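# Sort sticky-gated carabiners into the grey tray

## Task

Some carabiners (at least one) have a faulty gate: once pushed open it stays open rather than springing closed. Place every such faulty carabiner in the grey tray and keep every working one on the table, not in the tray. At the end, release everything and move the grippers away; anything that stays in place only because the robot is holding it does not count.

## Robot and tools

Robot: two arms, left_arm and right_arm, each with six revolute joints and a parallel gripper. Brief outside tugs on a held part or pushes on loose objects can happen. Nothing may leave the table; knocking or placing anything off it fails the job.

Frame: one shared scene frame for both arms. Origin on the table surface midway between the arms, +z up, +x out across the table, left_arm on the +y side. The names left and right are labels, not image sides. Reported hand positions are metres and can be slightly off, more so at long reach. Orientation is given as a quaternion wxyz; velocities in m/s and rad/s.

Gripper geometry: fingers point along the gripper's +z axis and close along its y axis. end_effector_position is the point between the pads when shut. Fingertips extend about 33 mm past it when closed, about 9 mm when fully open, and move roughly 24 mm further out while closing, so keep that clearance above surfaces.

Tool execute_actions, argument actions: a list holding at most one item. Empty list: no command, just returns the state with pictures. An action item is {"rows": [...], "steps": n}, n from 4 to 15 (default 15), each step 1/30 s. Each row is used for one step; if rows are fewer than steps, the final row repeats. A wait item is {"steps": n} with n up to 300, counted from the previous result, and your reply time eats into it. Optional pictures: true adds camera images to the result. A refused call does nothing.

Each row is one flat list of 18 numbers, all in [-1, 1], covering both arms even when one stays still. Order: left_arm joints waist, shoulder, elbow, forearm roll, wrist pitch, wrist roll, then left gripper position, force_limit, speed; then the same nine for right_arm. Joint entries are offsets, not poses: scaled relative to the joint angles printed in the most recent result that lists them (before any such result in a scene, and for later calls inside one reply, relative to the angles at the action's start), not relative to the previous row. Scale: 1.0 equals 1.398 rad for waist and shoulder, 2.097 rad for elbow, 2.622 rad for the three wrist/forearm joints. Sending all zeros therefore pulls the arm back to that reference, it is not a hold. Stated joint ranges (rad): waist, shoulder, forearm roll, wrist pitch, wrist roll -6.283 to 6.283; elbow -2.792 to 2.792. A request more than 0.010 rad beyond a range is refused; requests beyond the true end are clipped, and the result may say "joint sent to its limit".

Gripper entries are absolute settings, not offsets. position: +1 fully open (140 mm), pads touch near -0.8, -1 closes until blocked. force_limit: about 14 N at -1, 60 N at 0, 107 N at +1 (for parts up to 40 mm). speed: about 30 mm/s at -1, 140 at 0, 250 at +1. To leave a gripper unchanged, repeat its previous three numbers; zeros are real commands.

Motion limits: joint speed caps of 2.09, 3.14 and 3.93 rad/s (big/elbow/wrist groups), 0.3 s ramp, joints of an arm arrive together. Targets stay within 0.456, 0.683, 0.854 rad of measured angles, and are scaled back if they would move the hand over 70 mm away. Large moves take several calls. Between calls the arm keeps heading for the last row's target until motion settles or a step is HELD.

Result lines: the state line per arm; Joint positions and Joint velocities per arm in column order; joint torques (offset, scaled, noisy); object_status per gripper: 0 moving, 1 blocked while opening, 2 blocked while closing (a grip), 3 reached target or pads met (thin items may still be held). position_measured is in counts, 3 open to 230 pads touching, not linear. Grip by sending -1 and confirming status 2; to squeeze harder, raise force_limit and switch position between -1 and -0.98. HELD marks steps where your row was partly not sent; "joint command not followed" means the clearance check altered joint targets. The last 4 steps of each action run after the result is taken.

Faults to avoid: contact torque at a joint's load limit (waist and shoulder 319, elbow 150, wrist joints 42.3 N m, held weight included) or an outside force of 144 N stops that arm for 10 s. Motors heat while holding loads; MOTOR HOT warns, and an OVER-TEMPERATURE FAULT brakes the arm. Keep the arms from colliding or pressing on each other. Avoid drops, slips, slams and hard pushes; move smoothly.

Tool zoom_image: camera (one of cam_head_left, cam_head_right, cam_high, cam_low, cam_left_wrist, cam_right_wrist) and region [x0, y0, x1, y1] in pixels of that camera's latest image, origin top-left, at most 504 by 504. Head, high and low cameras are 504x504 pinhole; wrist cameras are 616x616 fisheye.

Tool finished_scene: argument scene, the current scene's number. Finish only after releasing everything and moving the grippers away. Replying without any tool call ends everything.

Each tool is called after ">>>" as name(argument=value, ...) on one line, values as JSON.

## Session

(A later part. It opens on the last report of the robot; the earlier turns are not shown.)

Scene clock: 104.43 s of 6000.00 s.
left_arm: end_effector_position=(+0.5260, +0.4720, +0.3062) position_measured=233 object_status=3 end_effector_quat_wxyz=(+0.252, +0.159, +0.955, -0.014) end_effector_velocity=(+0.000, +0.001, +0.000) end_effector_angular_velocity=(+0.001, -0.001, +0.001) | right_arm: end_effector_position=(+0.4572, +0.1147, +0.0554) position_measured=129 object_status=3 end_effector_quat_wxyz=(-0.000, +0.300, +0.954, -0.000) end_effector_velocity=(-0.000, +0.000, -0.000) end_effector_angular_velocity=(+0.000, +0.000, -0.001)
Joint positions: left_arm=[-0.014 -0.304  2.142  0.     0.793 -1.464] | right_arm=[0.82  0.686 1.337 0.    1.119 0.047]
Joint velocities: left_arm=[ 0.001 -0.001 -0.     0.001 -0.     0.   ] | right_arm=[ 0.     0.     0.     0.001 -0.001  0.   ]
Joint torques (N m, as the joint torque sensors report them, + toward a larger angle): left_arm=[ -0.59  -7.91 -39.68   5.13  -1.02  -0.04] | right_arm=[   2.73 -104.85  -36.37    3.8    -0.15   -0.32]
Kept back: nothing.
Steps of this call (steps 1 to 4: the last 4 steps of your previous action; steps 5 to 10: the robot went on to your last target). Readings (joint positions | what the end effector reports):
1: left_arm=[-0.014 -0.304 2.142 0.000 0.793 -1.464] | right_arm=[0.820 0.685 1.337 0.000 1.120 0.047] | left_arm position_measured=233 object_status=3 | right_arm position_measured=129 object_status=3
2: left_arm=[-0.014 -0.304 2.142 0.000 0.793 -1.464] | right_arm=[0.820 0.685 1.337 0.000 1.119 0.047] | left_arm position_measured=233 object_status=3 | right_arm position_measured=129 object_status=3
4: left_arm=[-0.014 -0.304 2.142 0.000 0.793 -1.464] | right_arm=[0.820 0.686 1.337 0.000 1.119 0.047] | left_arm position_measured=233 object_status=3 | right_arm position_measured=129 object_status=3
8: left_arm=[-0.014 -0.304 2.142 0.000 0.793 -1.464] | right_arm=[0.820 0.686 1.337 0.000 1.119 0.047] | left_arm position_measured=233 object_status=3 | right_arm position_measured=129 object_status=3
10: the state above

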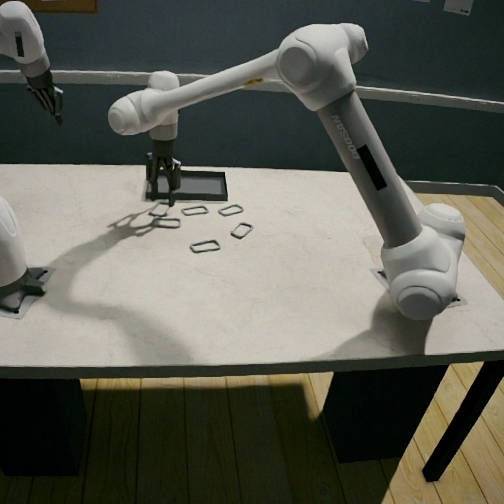

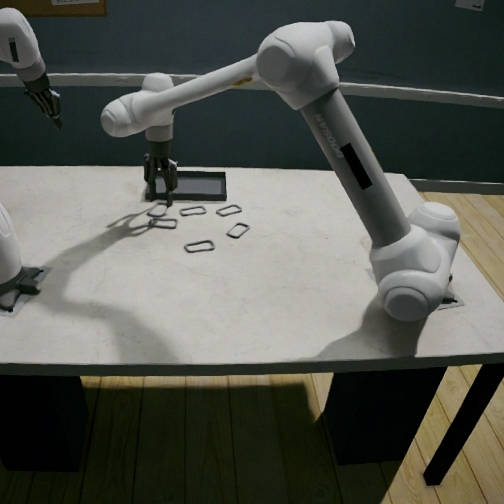

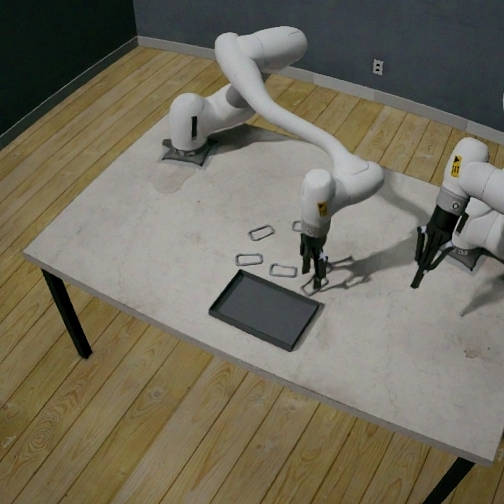

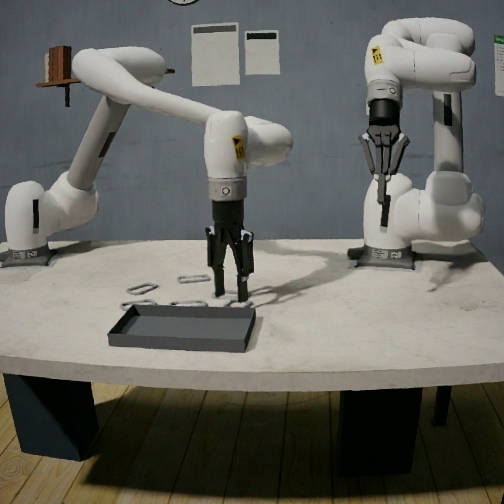

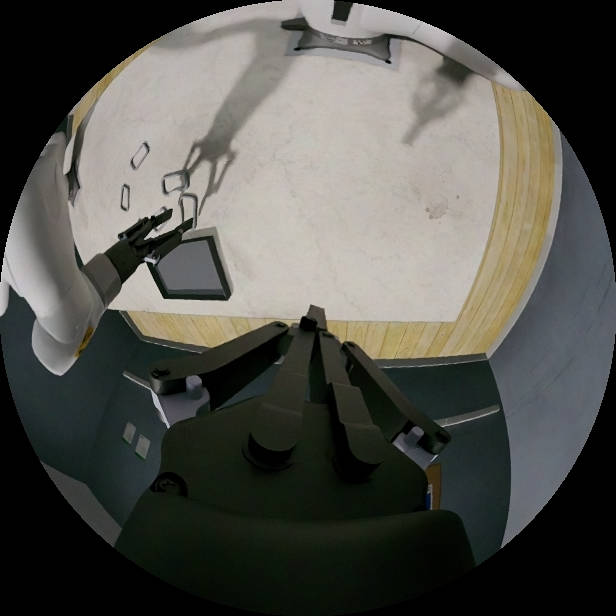

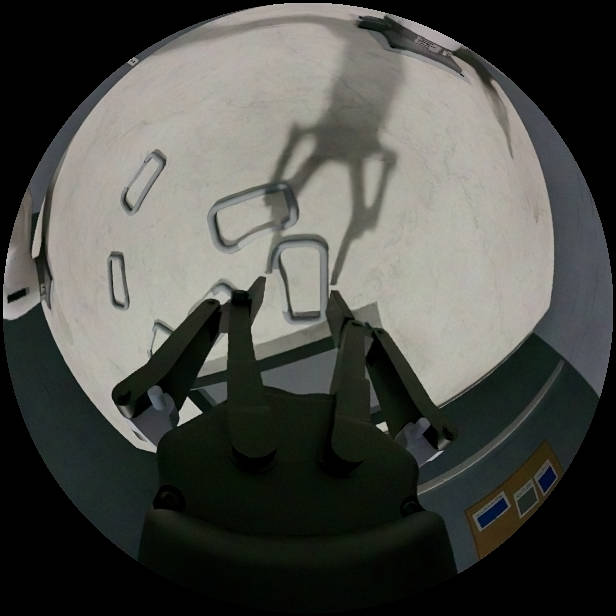

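>>> execute_actions(actions=[{"rows":[[0,0,0,0,0,0,-0.9,0,1,0.002,0.0063,-0.0063,0,0.0013,0.001,-0.05,-0.9,0],[0,0,0,0,0,0,-0.9,0,1,0.002,0.0063,-0.0063,0,0.0013,0.001,-0.05,-0.9,0],[0,0,0,0,0,0,-0.9,0,1,0.002,0.0063,-0.0063,0,0.0013,0.001,-0.05,-0.9,0],[0,0,0,0,0,0,-0.9,0,1,0.002,0.0063,-0.0063,0,0.0013,0.001,-0.05,-0.9,0],[0,0,0,0,0,0,-0.9,0,1,0.002,0.012,-0.0035,0,-0.004,0.001,-0.05,-0.9,0],[0,0,0,0,0,0,-0.9,0,1,0.002,0.012,-0.0035,0,-0.004,0.001,-0.05,-0.9,0],[0,0,0,0,0,0,-0.9,0,1,0.002,0.015,-0.002,0,-0.0067,0.001,-0.05,-0.9,0]],"steps":15}], pictures=false)

>>> execute_actions(actions=[{"steps":10}], pictures=true)

>>> zoom_image(camera="cam_right_wrist", region=[200, 200, 400, 400])

Scene clock: 105.20 s of 6000.00 s.
left_arm: end_effector_position=(+0.5260, +0.4720, +0.3062) position_measured=233 object_status=3 end_effector_quat_wxyz=(+0.252, +0.159, +0.955, -0.014) end_effector_velocity=(+0.000, +0.000, -0.000) end_effector_angular_velocity=(-0.001, +0.000, +0.002) | right_arm: end_effector_position=(+0.4584, +0.1209, +0.0403) position_measured=135 object_status=0 end_effector_quat_wxyz=(-0.000, +0.300, +0.954, +0.000) end_effector_velocity=(+0.001, +0.003, -0.021) end_effector_angular_velocity=(+0.004, -0.003, +0.000)
Joint positions: left_arm=[-0.014 -0.304  2.142  0.     0.793 -1.464] | right_arm=[0.823 0.706 1.332 0.    1.103 0.049]
Joint velocities: left_arm=[ 0.     0.     0.    -0.    -0.    -0.002] | right_arm=[ 0.001  0.018  0.01  -0.    -0.033  0.001]
Joint torques (N m, as the joint torque sensors report them, + toward a larger angle): left_arm=[  0.34  -7.1  -39.87   5.07  -1.04   0.04] | right_arm=[   5.82 -111.55  -37.38    4.29    0.15   -0.17]
Steps of this call (steps 1 to 12: the robot went on to your last target; steps 13 to 23: the first 11 steps of this action). Readings (joint positions | what the end effector reports):
13: left_arm=[-0.014 -0.304 2.142 0.000 0.793 -1.464] | right_arm=[0.820 0.686 1.337 0.000 1.119 0.047] | left_arm position_measured=233 object_status=3 | right_arm position_measured=129 object_status=0
14: left_arm=[-0.014 -0.304 2.142 0.000 0.793 -1.464] | right_arm=[0.820 0.688 1.335 0.000 1.119 0.047] | left_arm position_measured=233 object_status=3 | right_arm position_measured=131 object_status=0
16: left_arm=[-0.014 -0.304 2.142 0.000 0.793 -1.464] | right_arm=[0.821 0.692 1.328 0.000 1.121 0.048] | left_arm position_measured=233 object_status=3 | right_arm position_measured=135 object_status=0
20: left_arm=[-0.014 -0.304 2.142 0.000 0.793 -1.464] | right_arm=[0.822 0.701 1.329 0.000 1.111 0.049] | left_arm position_measured=233 object_status=3 | right_arm position_measured=135 object_status=0
23: the state above

Scene clock: 105.53 s of 6000.00 s.
left_arm: end_effector_position=(+0.5260, +0.4720, +0.3062) position_measured=233 object_status=3 end_effector_quat_wxyz=(+0.252, +0.159, +0.955, -0.014) end_effector_velocity=(-0.000, -0.000, +0.001) end_effector_angular_velocity=(-0.001, -0.001, +0.001) | right_arm: end_effector_position=(+0.4583, +0.1211, +0.0388) position_measured=135 object_status=3 end_effector_quat_wxyz=(+0.000, +0.300, +0.954, +0.000) end_effector_velocity=(-0.000, +0.001, +0.001) end_effector_angular_velocity=(+0.002, -0.001, +0.000)
Joint positions: left_arm=[-0.014 -0.304  2.142  0.     0.793 -1.464] | right_arm=[0.823 0.707 1.333 0.    1.101 0.049]
Joint velocities: left_arm=[-0.001 -0.002  0.     0.     0.    -0.002] | right_arm=[ 0.001 -0.001 -0.001  0.    -0.001  0.   ]
Joint torques (N m, as the joint torque sensors report them, + toward a larger angle): left_arm=[  0.17  -7.87 -39.84   5.1   -1.09   0.14] | right_arm=[  4.7  -86.96 -27.     4.7   -2.3   -0.13]
Kept back: nothing.
Steps of this call (steps 1 to 4: the last 4 steps of your previous action; steps 5 to 10: the robot went on to your last target). Readings (joint positions | what the end effector reports):
1: left_arm=[-0.014 -0.304 2.142 0.000 0.793 -1.464] | right_arm=[0.823 0.706 1.332 0.000 1.102 0.049] | left_arm position_measured=233 object_status=3 | right_arm position_measured=135 object_status=0
2: left_arm=[-0.014 -0.304 2.142 0.000 0.793 -1.464] | right_arm=[0.823 0.706 1.333 0.000 1.102 0.049] | left_arm position_measured=233 object_status=3 | right_arm position_measured=135 object_status=0
4: left_arm=[-0.014 -0.304 2.142 0.000 0.793 -1.464] | right_arm=[0.823 0.707 1.333 0.000 1.101 0.049] | left_arm position_measured=233 object_status=3 | right_arm position_measured=135 object_status=3
8: left_arm=[-0.014 -0.304 2.142 0.000 0.793 -1.464] | right_arm=[0.823 0.707 1.333 0.000 1.101 0.049] | left_arm position_measured=233 object_status=3 | right_arm position_measured=135 object_status=3
10: the state above

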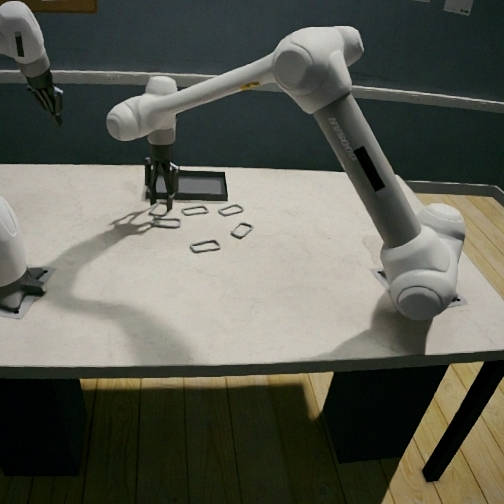

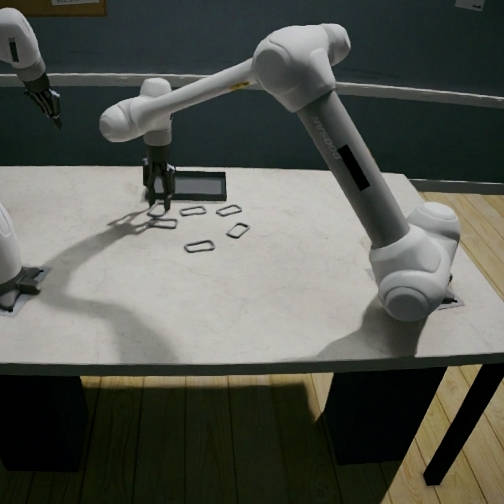

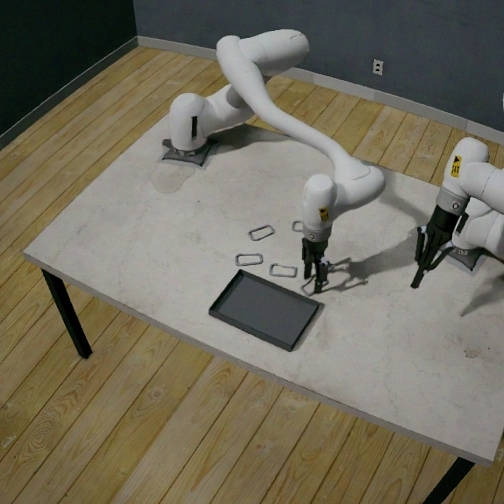

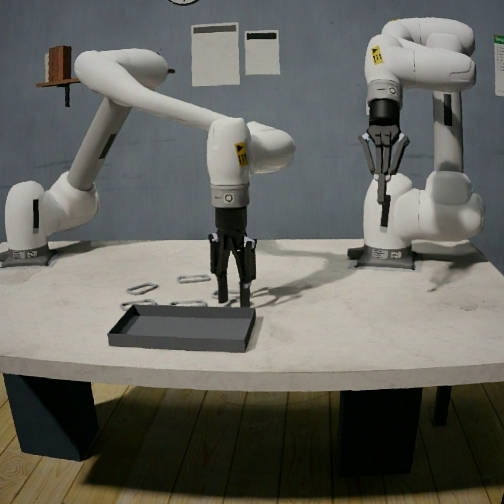

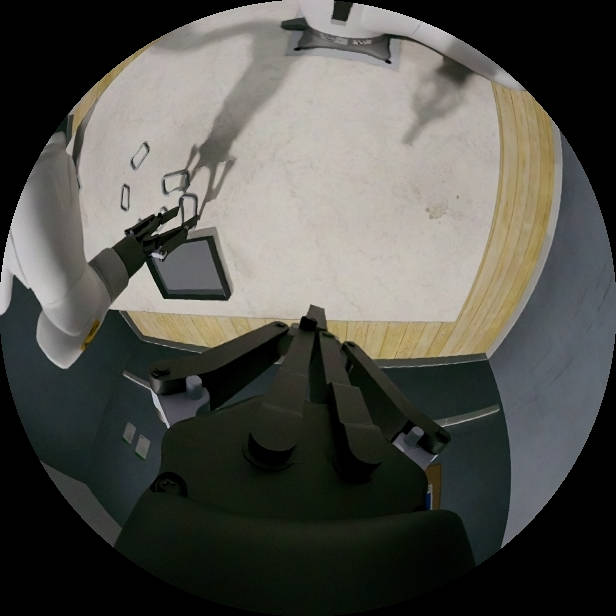

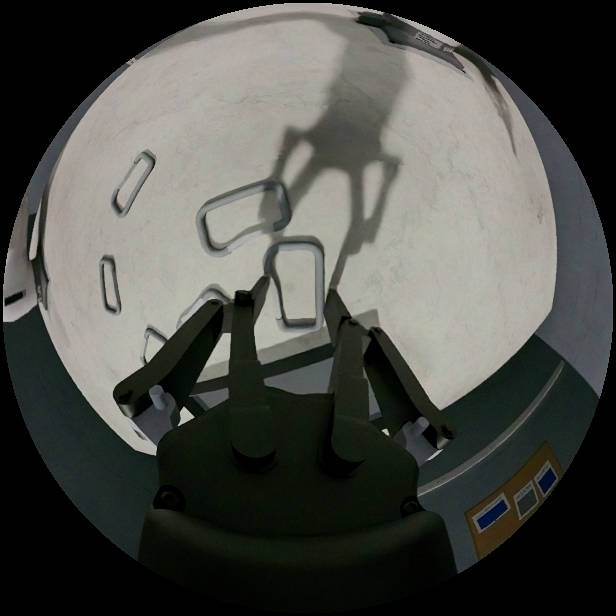

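Region (200, 200, 400, 400) of cam_right_wrist's 616x616 image, scaled by 2.520, with more detail than that image has.

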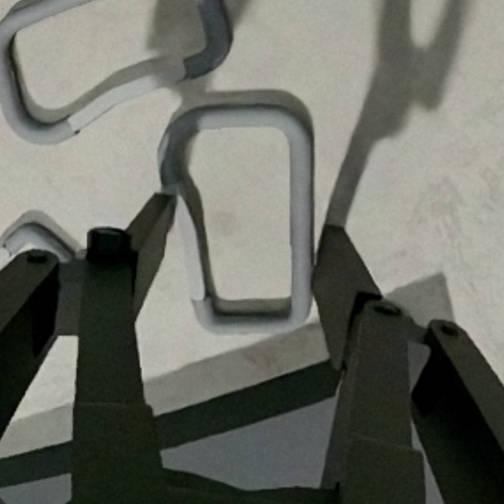

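>>> execute_actions(actions=[{"rows":[[0,0,0,0,0,0,-0.9,0,1,0,-0.009,-0.003,0,0.008,0,0.1,-0.9,0]],"steps":15}], pictures=true)

>>> zoom_image(camera="cam_right_wrist", region=[200,200,400,400])

Scene clock: 106.60 s of 6000.00 s.
left_arm: end_effector_position=(+0.5260, +0.4720, +0.3062) position_measured=233 object_status=3 end_effector_quat_wxyz=(+0.252, +0.159, +0.955, -0.014) end_effector_velocity=(-0.000, -0.000, +0.000) end_effector_angular_velocity=(-0.000, +0.000, +0.000) | right_arm: end_effector_position=(+0.4572, +0.1194, +0.0530) position_measured=117 object_status=0 end_effector_quat_wxyz=(-0.000, +0.300, +0.954, -0.001) end_effector_velocity=(-0.000, +0.000, +0.004) end_effector_angular_velocity=(+0.002, -0.000, -0.002)
Joint positions: left_arm=[-0.014 -0.304  2.142  0.     0.793 -1.464] | right_arm=[0.823 0.695 1.327 0.    1.122 0.049]
Joint velocities: left_arm=[-0.     0.    -0.    -0.     0.    -0.001] | right_arm=[-0.    -0.004 -0.002  0.001  0.003  0.001]
Joint torques (N m, as the joint torque sensors report them, + toward a larger angle): left_arm=[  0.02  -7.24 -39.62   5.1   -1.     0.07] | right_arm=[   2.17 -105.68  -35.39    4.27   -0.2    -0.35]
Steps of this call (steps 1 to 15: the robot went on to your last target; steps 16 to 21: nothing new was sent; steps 22 to 32: the first 11 steps of this action). Readings (joint positions | what the end effector reports):
22: left_arm=[-0.014 -0.304 2.142 0.000 0.793 -1.464] | right_arm=[0.823 0.707 1.333 0.000 1.101 0.049] | left_arm position_measured=233 object_status=3 | right_arm position_measured=135 object_status=0
23: left_arm=[-0.014 -0.304 2.142 0.000 0.793 -1.464] | right_arm=[0.823 0.705 1.333 0.000 1.104 0.049] | left_arm position_measured=233 object_status=3 | right_arm position_measured=133 object_status=0
25: left_arm=[-0.014 -0.304 2.142 0.000 0.793 -1.464] | right_arm=[0.823 0.699 1.329 -0.000 1.115 0.049] | left_arm position_measured=233 object_status=3 | right_arm position_measured=119 object_status=0
29: left_arm=[-0.014 -0.304 2.142 0.000 0.793 -1.464] | right_arm=[0.823 0.695 1.327 -0.000 1.121 0.049] | left_arm position_measured=233 object_status=3 | right_arm position_measured=117 object_status=0
32: the state above

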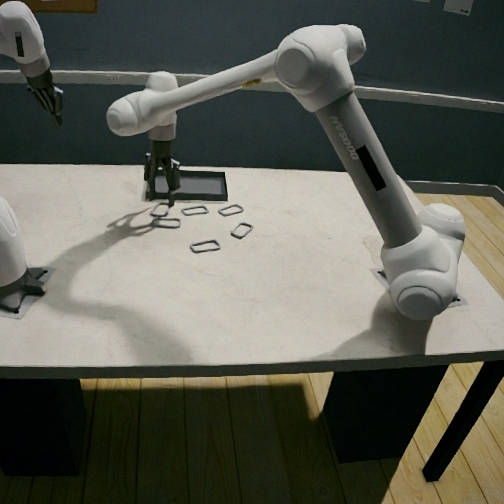

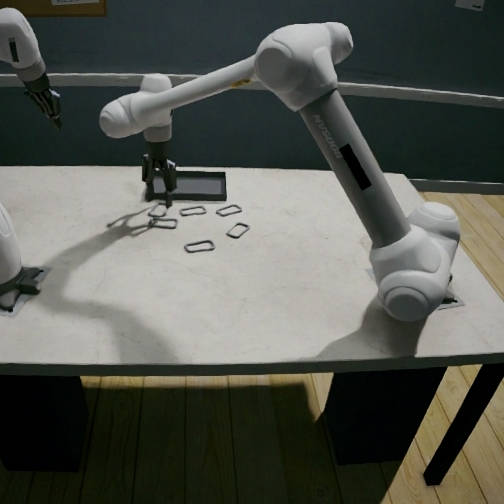

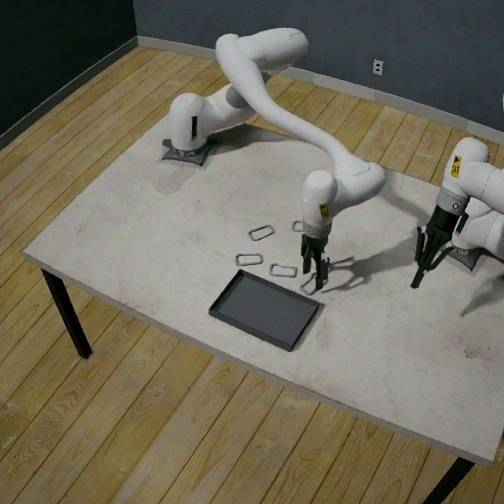

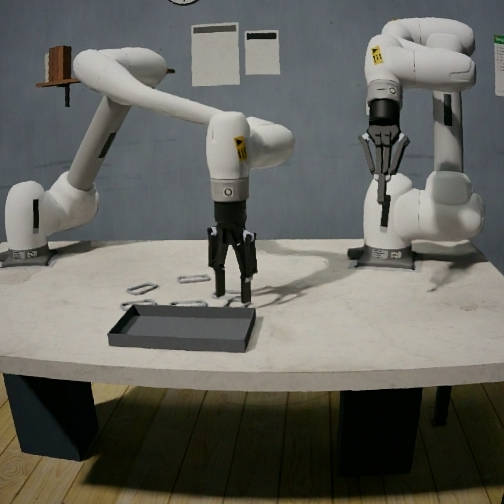

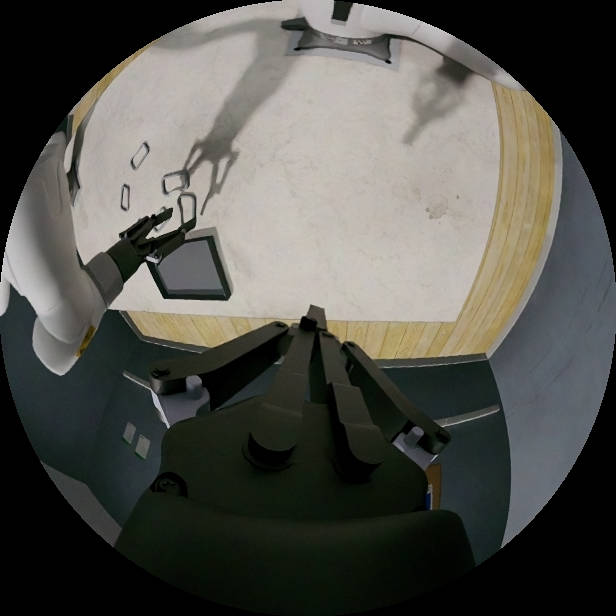

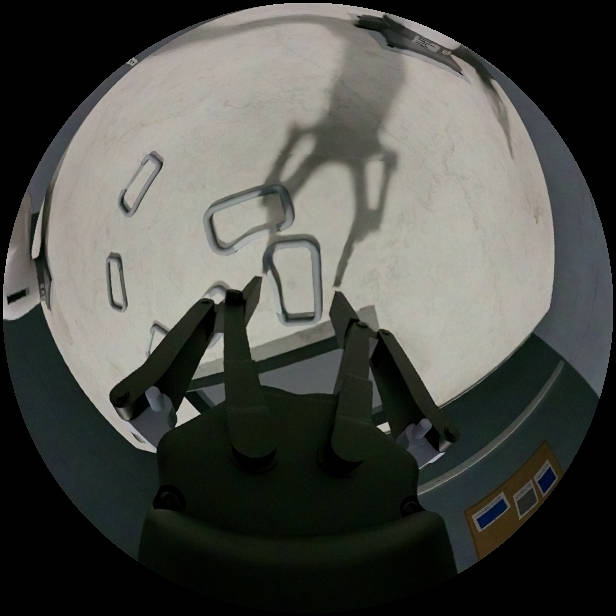

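Region (200, 200, 400, 400) of cam_right_wrist's 616x616 image, scaled by 2.520, with more detail than that image has.

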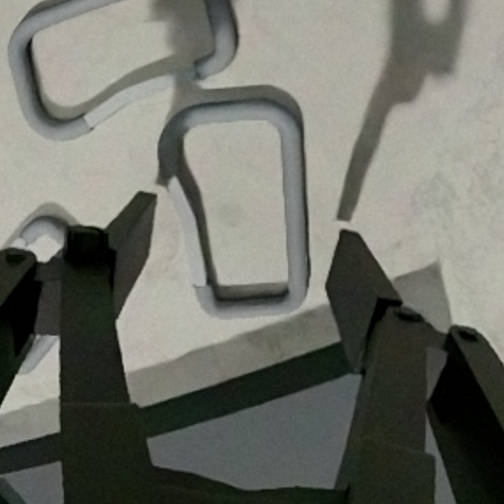

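>>> execute_actions(actions=[{"rows":[[0,0,0,0,0,0,-0.9,0,1,0,0.002,0.007,0,-0.0063,0,0.1,-0.9,0]],"steps":15}])

>>> execute_actions(actions=[{"steps":8}], pictures=true)

>>> zoom_image(camera="cam_right_wrist", region=[200,200,400,400])

Scene clock: 107.30 s of 6000.00 s.
left_arm: end_effector_position=(+0.5260, +0.4720, +0.3062) position_measured=233 object_status=3 end_effector_quat_wxyz=(+0.252, +0.159, +0.955, -0.014) end_effector_velocity=(-0.000, -0.001, -0.000) end_effector_angular_velocity=(+0.000, +0.000, -0.002) | right_arm: end_effector_position=(+0.4555, +0.1167, +0.0433) position_measured=117 object_status=3 end_effector_quat_wxyz=(-0.000, +0.300, +0.954, -0.001) end_effector_velocity=(+0.001, -0.000, -0.003) end_effector_angular_velocity=(-0.002, -0.002, +0.002)
Joint positions: left_arm=[-0.014 -0.304  2.142  0.     0.793 -1.464] | right_arm=[0.823 0.697 1.341 0.    1.105 0.049]
Joint velocities: left_arm=[-0.002 -0.     0.    -0.     0.     0.   ] | right_arm=[ 0.     0.003  0.001 -0.002 -0.003 -0.001]
Joint torques (N m, as the joint torque sensors report them, + toward a larger angle): left_arm=[ -1.16  -7.64 -39.53   5.16  -1.13   0.06] | right_arm=[   3.38 -106.98  -35.21    3.83   -0.25   -0.14]
Steps of this call (steps 1 to 4: the last 4 steps of your previous action; steps 5 to 10: the robot went on to your last target; steps 11 to 21: the first 11 steps of this action). Readings (joint positions | what the end effector reports):
11: left_arm=[-0.014 -0.304 2.142 0.000 0.793 -1.464] | right_arm=[0.823 0.694 1.327 0.000 1.122 0.049] | left_arm position_measured=233 object_status=3 | right_arm position_measured=117 object_status=3
12: left_arm=[-0.014 -0.304 2.142 0.000 0.793 -1.464] | right_arm=[0.823 0.694 1.329 0.000 1.119 0.049] | left_arm position_measured=233 object_status=3 | right_arm position_measured=117 object_status=3
14: left_arm=[-0.014 -0.304 2.142 0.000 0.793 -1.464] | right_arm=[0.823 0.696 1.337 0.000 1.111 0.049] | left_arm position_measured=233 object_status=3 | right_arm position_measured=117 object_status=3
18: left_arm=[-0.014 -0.304 2.142 0.000 0.793 -1.464] | right_arm=[0.823 0.697 1.341 0.000 1.106 0.049] | left_arm position_measured=233 object_status=3 | right_arm position_measured=117 object_status=3
21: the state above

Scene clock: 107.57 s of 6000.00 s.
left_arm: end_effector_position=(+0.5260, +0.4720, +0.3062) position_measured=233 object_status=3 end_effector_quat_wxyz=(+0.252, +0.159, +0.955, -0.014) end_effector_velocity=(+0.000, +0.001, -0.000) end_effector_angular_velocity=(+0.000, +0.000, +0.001) | right_arm: end_effector_position=(+0.4555, +0.1166, +0.0431) position_measured=117 object_status=3 end_effector_quat_wxyz=(-0.000, +0.300, +0.954, -0.001) end_effector_velocity=(-0.000, +0.000, -0.001) end_effector_angular_velocity=(-0.001, +0.001, +0.001)
Joint positions: left_arm=[-0.014 -0.304  2.142  0.     0.793 -1.464] | right_arm=[0.823 0.697 1.341 0.    1.105 0.049]
Joint velocities: left_arm=[ 0.001  0.    -0.     0.     0.    -0.   ] | right_arm=[ 0.     0.002 -0.     0.    -0.    -0.001]
Joint torques (N m, as the joint torque sensors report them, + toward a larger angle): left_arm=[ -0.6   -7.28 -39.8    5.05  -1.1    0.02] | right_arm=[   3.63 -107.08  -34.95    3.92   -0.27   -0.33]
Kept back: nothing.
Steps of this call (steps 1 to 4: the last 4 steps of your previous action; steps 5 to 8: the robot went on to your last target). Readings (joint positions | what the end effector reports):
1: left_arm=[-0.014 -0.304 2.142 0.000 0.793 -1.464] | right_arm=[0.823 0.697 1.341 0.000 1.105 0.049] | left_arm position_measured=233 object_status=3 | right_arm position_measured=117 object_status=3
2: left_arm=[-0.014 -0.304 2.142 0.000 0.793 -1.464] | right_arm=[0.823 0.697 1.341 0.000 1.105 0.049] | left_arm position_measured=233 object_status=3 | right_arm position_measured=117 object_status=3
4: left_arm=[-0.014 -0.304 2.142 0.000 0.793 -1.464] | right_arm=[0.823 0.697 1.341 0.000 1.105 0.049] | left_arm position_measured=233 object_status=3 | right_arm position_measured=117 object_status=3
8: the state above

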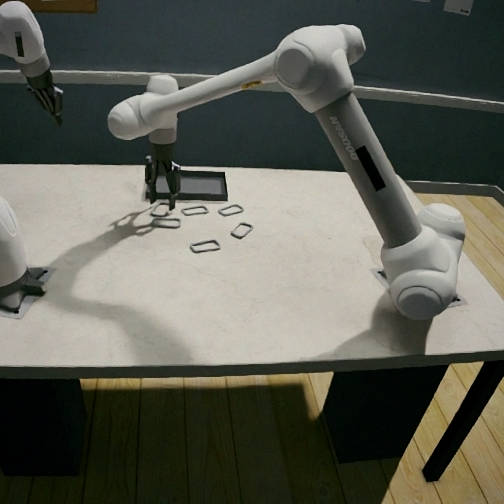

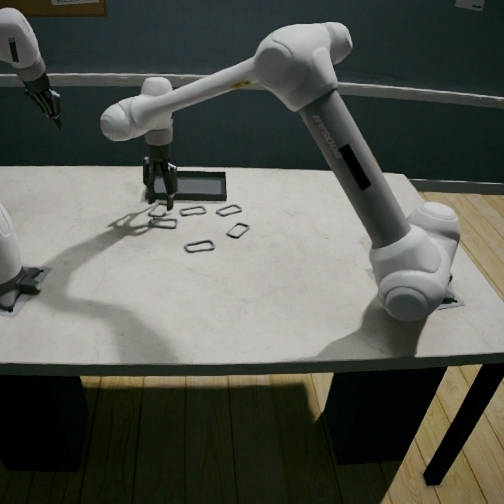

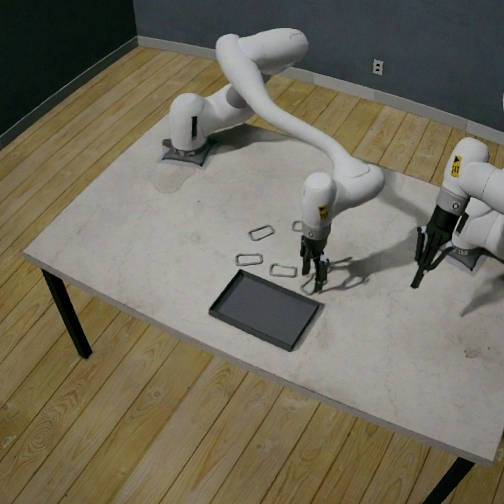

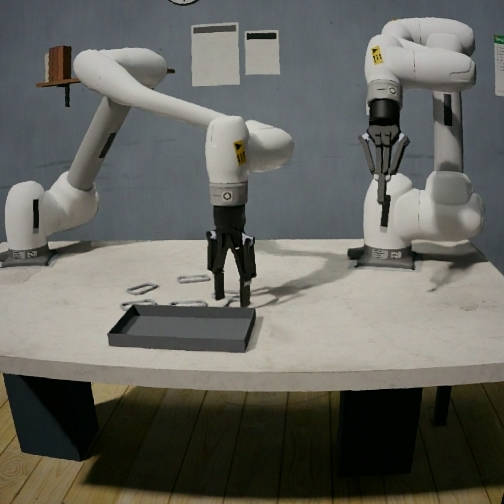

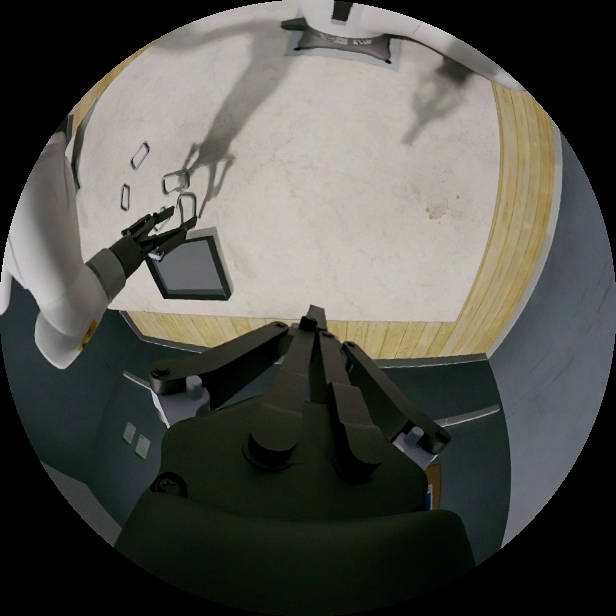

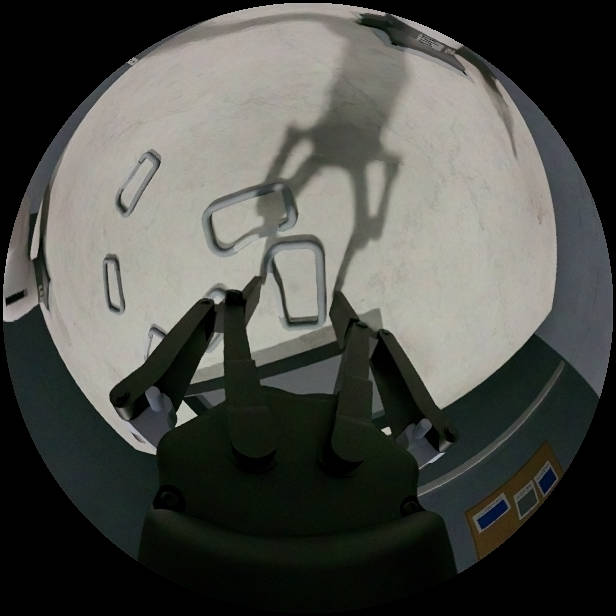

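Region (200, 200, 400, 400) of cam_right_wrist's 616x616 image, scaled by 2.520, with more detail than that image has.

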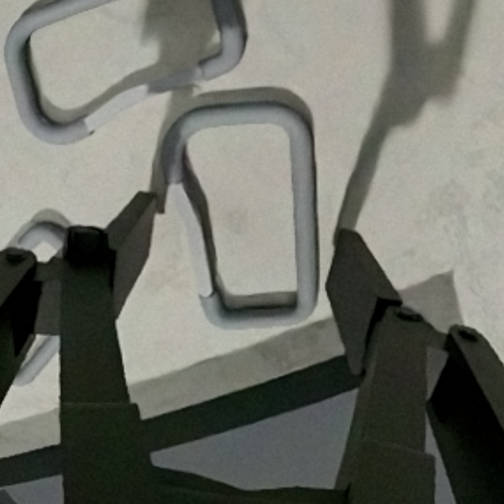

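>>> execute_actions(actions=[{"rows":[[0,0,0,0,0,0,-0.9,0,1,0,0.0055,0.0027,0,-0.005,0,0.1,-0.9,0]],"steps":15}])

>>> execute_actions(actions=[{"rows":[[0,0,0,0,0,0,-0.9,0,1,0,0,0,0,0,0,-0.46,-0.9,-0.7]],"steps":15}])

>>> execute_actions(actions=[{"steps":15}], pictures=true)

>>> zoom_image(camera="cam_right_wrist", region=[200,200,400,400])

Scene clock: 108.27 s of 6000.00 s.
left_arm: end_effector_position=(+0.5260, +0.4720, +0.3062) position_measured=233 object_status=3 end_effector_quat_wxyz=(+0.252, +0.159, +0.955, -0.014) end_effector_velocity=(+0.000, +0.000, -0.000) end_effector_angular_velocity=(+0.000, +0.001, +0.000) | right_arm: end_effector_position=(+0.4556, +0.1167, +0.0335) position_measured=117 object_status=3 end_effector_quat_wxyz=(-0.000, +0.300, +0.954, -0.001) end_effector_velocity=(+0.000, -0.000, -0.002) end_effector_angular_velocity=(-0.000, -0.000, -0.001)
Joint positions: left_arm=[-0.014 -0.304  2.142  0.     0.793 -1.464] | right_arm=[0.823 0.705 1.347 0.    1.092 0.049]
Joint velocities: left_arm=[-0.     0.001 -0.     0.    -0.    -0.   ] | right_arm=[-0.     0.001  0.001 -0.    -0.002  0.001]
Joint torques (N m, as the joint torque sensors report them, + toward a larger angle): left_arm=[ -0.47  -6.93 -39.46   4.94  -1.04  -0.03] | right_arm=[   0.73 -105.55  -36.97    3.88   -0.07   -0.52]
Steps of this call (steps 1 to 10: the robot went on to your last target; steps 11 to 21: the first 11 steps of this action). Readings (joint positions | what the end effector reports):
11: left_arm=[-0.014 -0.304 2.142 0.000 0.793 -1.464] | right_arm=[0.823 0.697 1.342 0.000 1.105 0.049] | left_arm position_measured=233 object_status=3 | right_arm position_measured=117 object_status=3
12: left_arm=[-0.014 -0.304 2.142 0.000 0.793 -1.464] | right_arm=[0.823 0.699 1.343 0.000 1.102 0.049] | left_arm position_measured=233 object_status=3 | right_arm position_measured=117 object_status=3
14: left_arm=[-0.014 -0.304 2.142 0.000 0.793 -1.464] | right_arm=[0.823 0.703 1.346 0.000 1.096 0.049] | left_arm position_measured=233 object_status=3 | right_arm position_measured=117 object_status=3
18: left_arm=[-0.014 -0.304 2.142 0.000 0.793 -1.464] | right_arm=[0.823 0.705 1.347 0.000 1.093 0.049] | left_arm position_measured=233 object_status=3 | right_arm position_measured=117 object_status=3
21: the state above

Scene clock: 108.77 s of 6000.00 s.
left_arm: end_effector_position=(+0.5260, +0.4720, +0.3062) position_measured=233 object_status=3 end_effector_quat_wxyz=(+0.252, +0.159, +0.955, -0.014) end_effector_velocity=(-0.000, +0.000, +0.000) end_effector_angular_velocity=(-0.000, -0.001, +0.000) | right_arm: end_effector_position=(+0.4556, +0.1167, +0.0334) position_measured=148 object_status=0 end_effector_quat_wxyz=(-0.000, +0.300, +0.954, -0.001) end_effector_velocity=(+0.000, -0.000, +0.000) end_effector_angular_velocity=(-0.000, -0.000, -0.000)
Joint positions: left_arm=[-0.014 -0.304  2.142  0.     0.793 -1.464] | right_arm=[0.823 0.705 1.347 0.    1.092 0.049]
Joint velocities: left_arm=[ 0.001 -0.001  0.    -0.     0.     0.001] | right_arm=[-0.    -0.     0.    -0.001  0.     0.   ]
Joint torques (N m, as the joint torque sensors report them, + toward a larger angle): left_arm=[  0.21  -7.86 -39.66   5.17  -1.08   0.1 ] | right_arm=[  3.92 -99.99 -32.33   3.93  -0.13  -0.15]
Steps of this call (steps 1 to 4: the last 4 steps of your previous action; steps 5 to 15: the first 11 steps of this action, its rows measured from where the robot was after step 4). Readings (joint positions | what the end effector reports):
4: left_arm=[-0.014 -0.304 2.142 0.000 0.793 -1.464] | right_arm=[0.823 0.705 1.347 0.000 1.092 0.049] | left_arm position_measured=233 object_status=3 | right_arm position_measured=117 object_status=3
5: left_arm=[-0.014 -0.304 2.142 0.000 0.793 -1.464] | right_arm=[0.823 0.705 1.347 0.000 1.092 0.049] | left_arm position_measured=233 object_status=3 | right_arm position_measured=117 object_status=0
6: left_arm=[-0.014 -0.304 2.142 0.000 0.793 -1.464] | right_arm=[0.823 0.705 1.347 0.000 1.092 0.049] | left_arm position_measured=233 object_status=3 | right_arm position_measured=118 object_status=0
8: left_arm=[-0.014 -0.304 2.142 0.000 0.793 -1.464] | right_arm=[0.823 0.705 1.347 0.000 1.092 0.049] | left_arm position_measured=233 object_status=3 | right_arm position_measured=125 object_status=0
12: left_arm=[-0.014 -0.304 2.142 0.000 0.793 -1.464] | right_arm=[0.823 0.705 1.347 0.000 1.092 0.049] | left_arm position_measured=233 object_status=3 | right_arm position_measured=138 object_status=0
15: the state above

Scene clock: 109.27 s of 6000.00 s.
left_arm: end_effector_position=(+0.5260, +0.4720, +0.3062) position_measured=233 object_status=3 end_effector_quat_wxyz=(+0.252, +0.159, +0.955, -0.014) end_effector_velocity=(+0.000, -0.001, -0.000) end_effector_angular_velocity=(+0.001, +0.000, -0.004) | right_arm: end_effector_position=(+0.4556, +0.1167, +0.0334) position_measured=152 object_status=2 end_effector_quat_wxyz=(-0.000, +0.300, +0.954, -0.001) end_effector_velocity=(+0.000, +0.000, +0.001) end_effector_angular_velocity=(+0.001, -0.001, -0.000)
Joint positions: left_arm=[-0.014 -0.304  2.142  0.     0.793 -1.464] | right_arm=[0.823 0.705 1.347 0.    1.092 0.049]
Joint velocities: left_arm=[-0.002  0.001 -0.    -0.    -0.     0.002] | right_arm=[-0.    -0.001 -0.001 -0.    -0.     0.   ]
Joint torques (N m, as the joint torque sensors report them, + toward a larger angle): left_arm=[  0.21  -8.22 -39.8    5.12  -1.12   0.03] | right_arm=[  1.9  -92.43 -28.     3.74  -0.33  -0.3 ]
Kept back: nothing.
Steps of this call (steps 1 to 4: the last 4 steps of your previous action; steps 5 to 15: the robot went on to your last target). Readings (joint positions | what the end effector reports):
1: left_arm=[-0.014 -0.304 2.142 0.000 0.793 -1.464] | right_arm=[0.823 0.705 1.347 0.000 1.092 0.049] | left_arm position_measured=233 object_status=3 | right_arm position_measured=152 object_status=0
2: left_arm=[-0.014 -0.304 2.142 0.000 0.793 -1.464] | right_arm=[0.823 0.705 1.347 0.000 1.092 0.049] | left_arm position_measured=233 object_status=3 | right_arm position_measured=152 object_status=0
4: left_arm=[-0.014 -0.304 2.142 0.000 0.793 -1.464] | right_arm=[0.823 0.705 1.347 0.000 1.092 0.049] | left_arm position_measured=233 object_status=3 | right_arm position_measured=152 object_status=0
8: left_arm=[-0.014 -0.304 2.142 0.000 0.793 -1.464] | right_arm=[0.823 0.705 1.347 0.000 1.092 0.049] | left_arm position_measured=233 object_status=3 | right_arm position_measured=152 object_status=2
15: the state above
All arms were judged still, so your last target was given up. Only a new action makes them travel on or press farther. Fingers that are still opening or closing keep moving.

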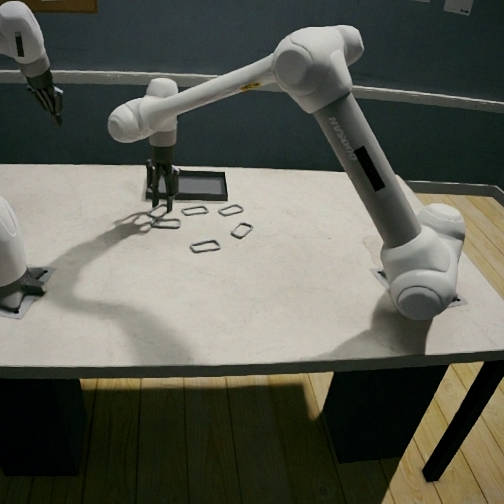

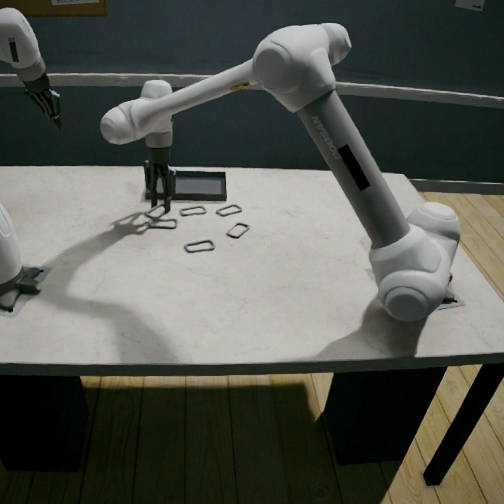

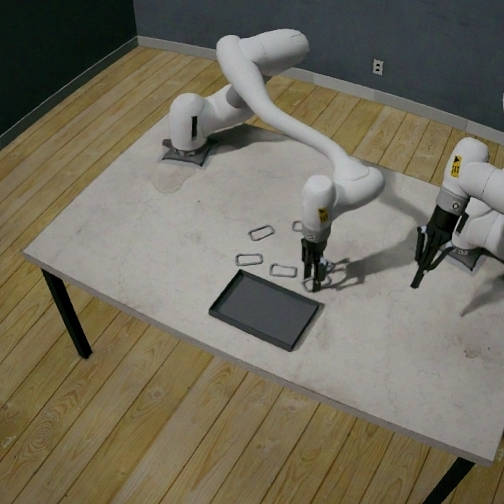

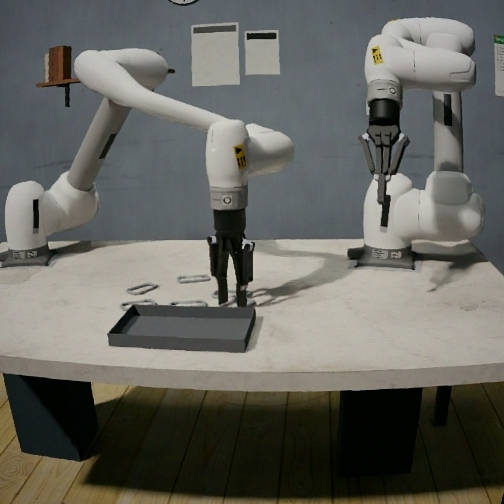

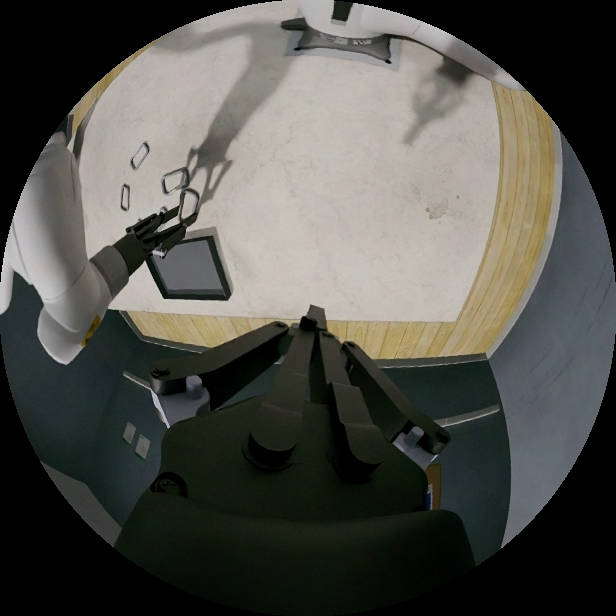

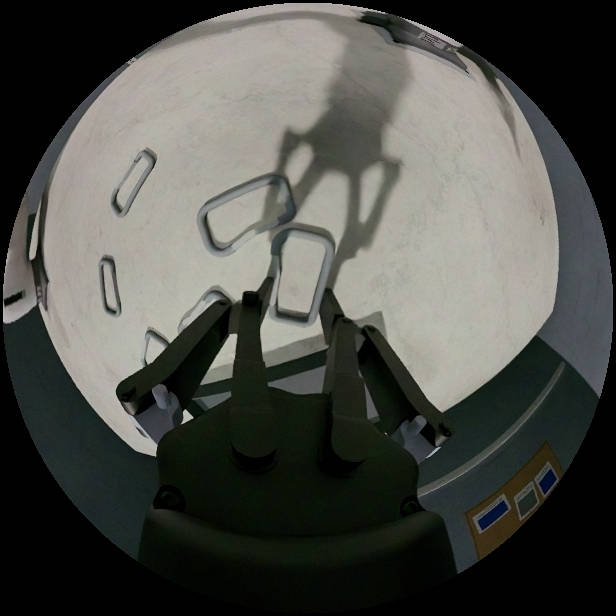

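Region (200, 200, 400, 400) of cam_right_wrist's 616x616 image, scaled by 2.520, with more detail than that image has.

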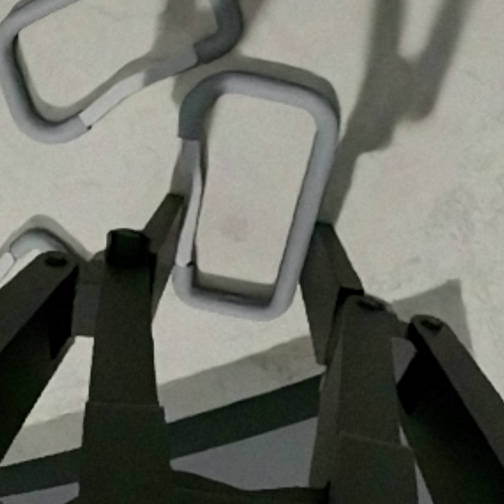

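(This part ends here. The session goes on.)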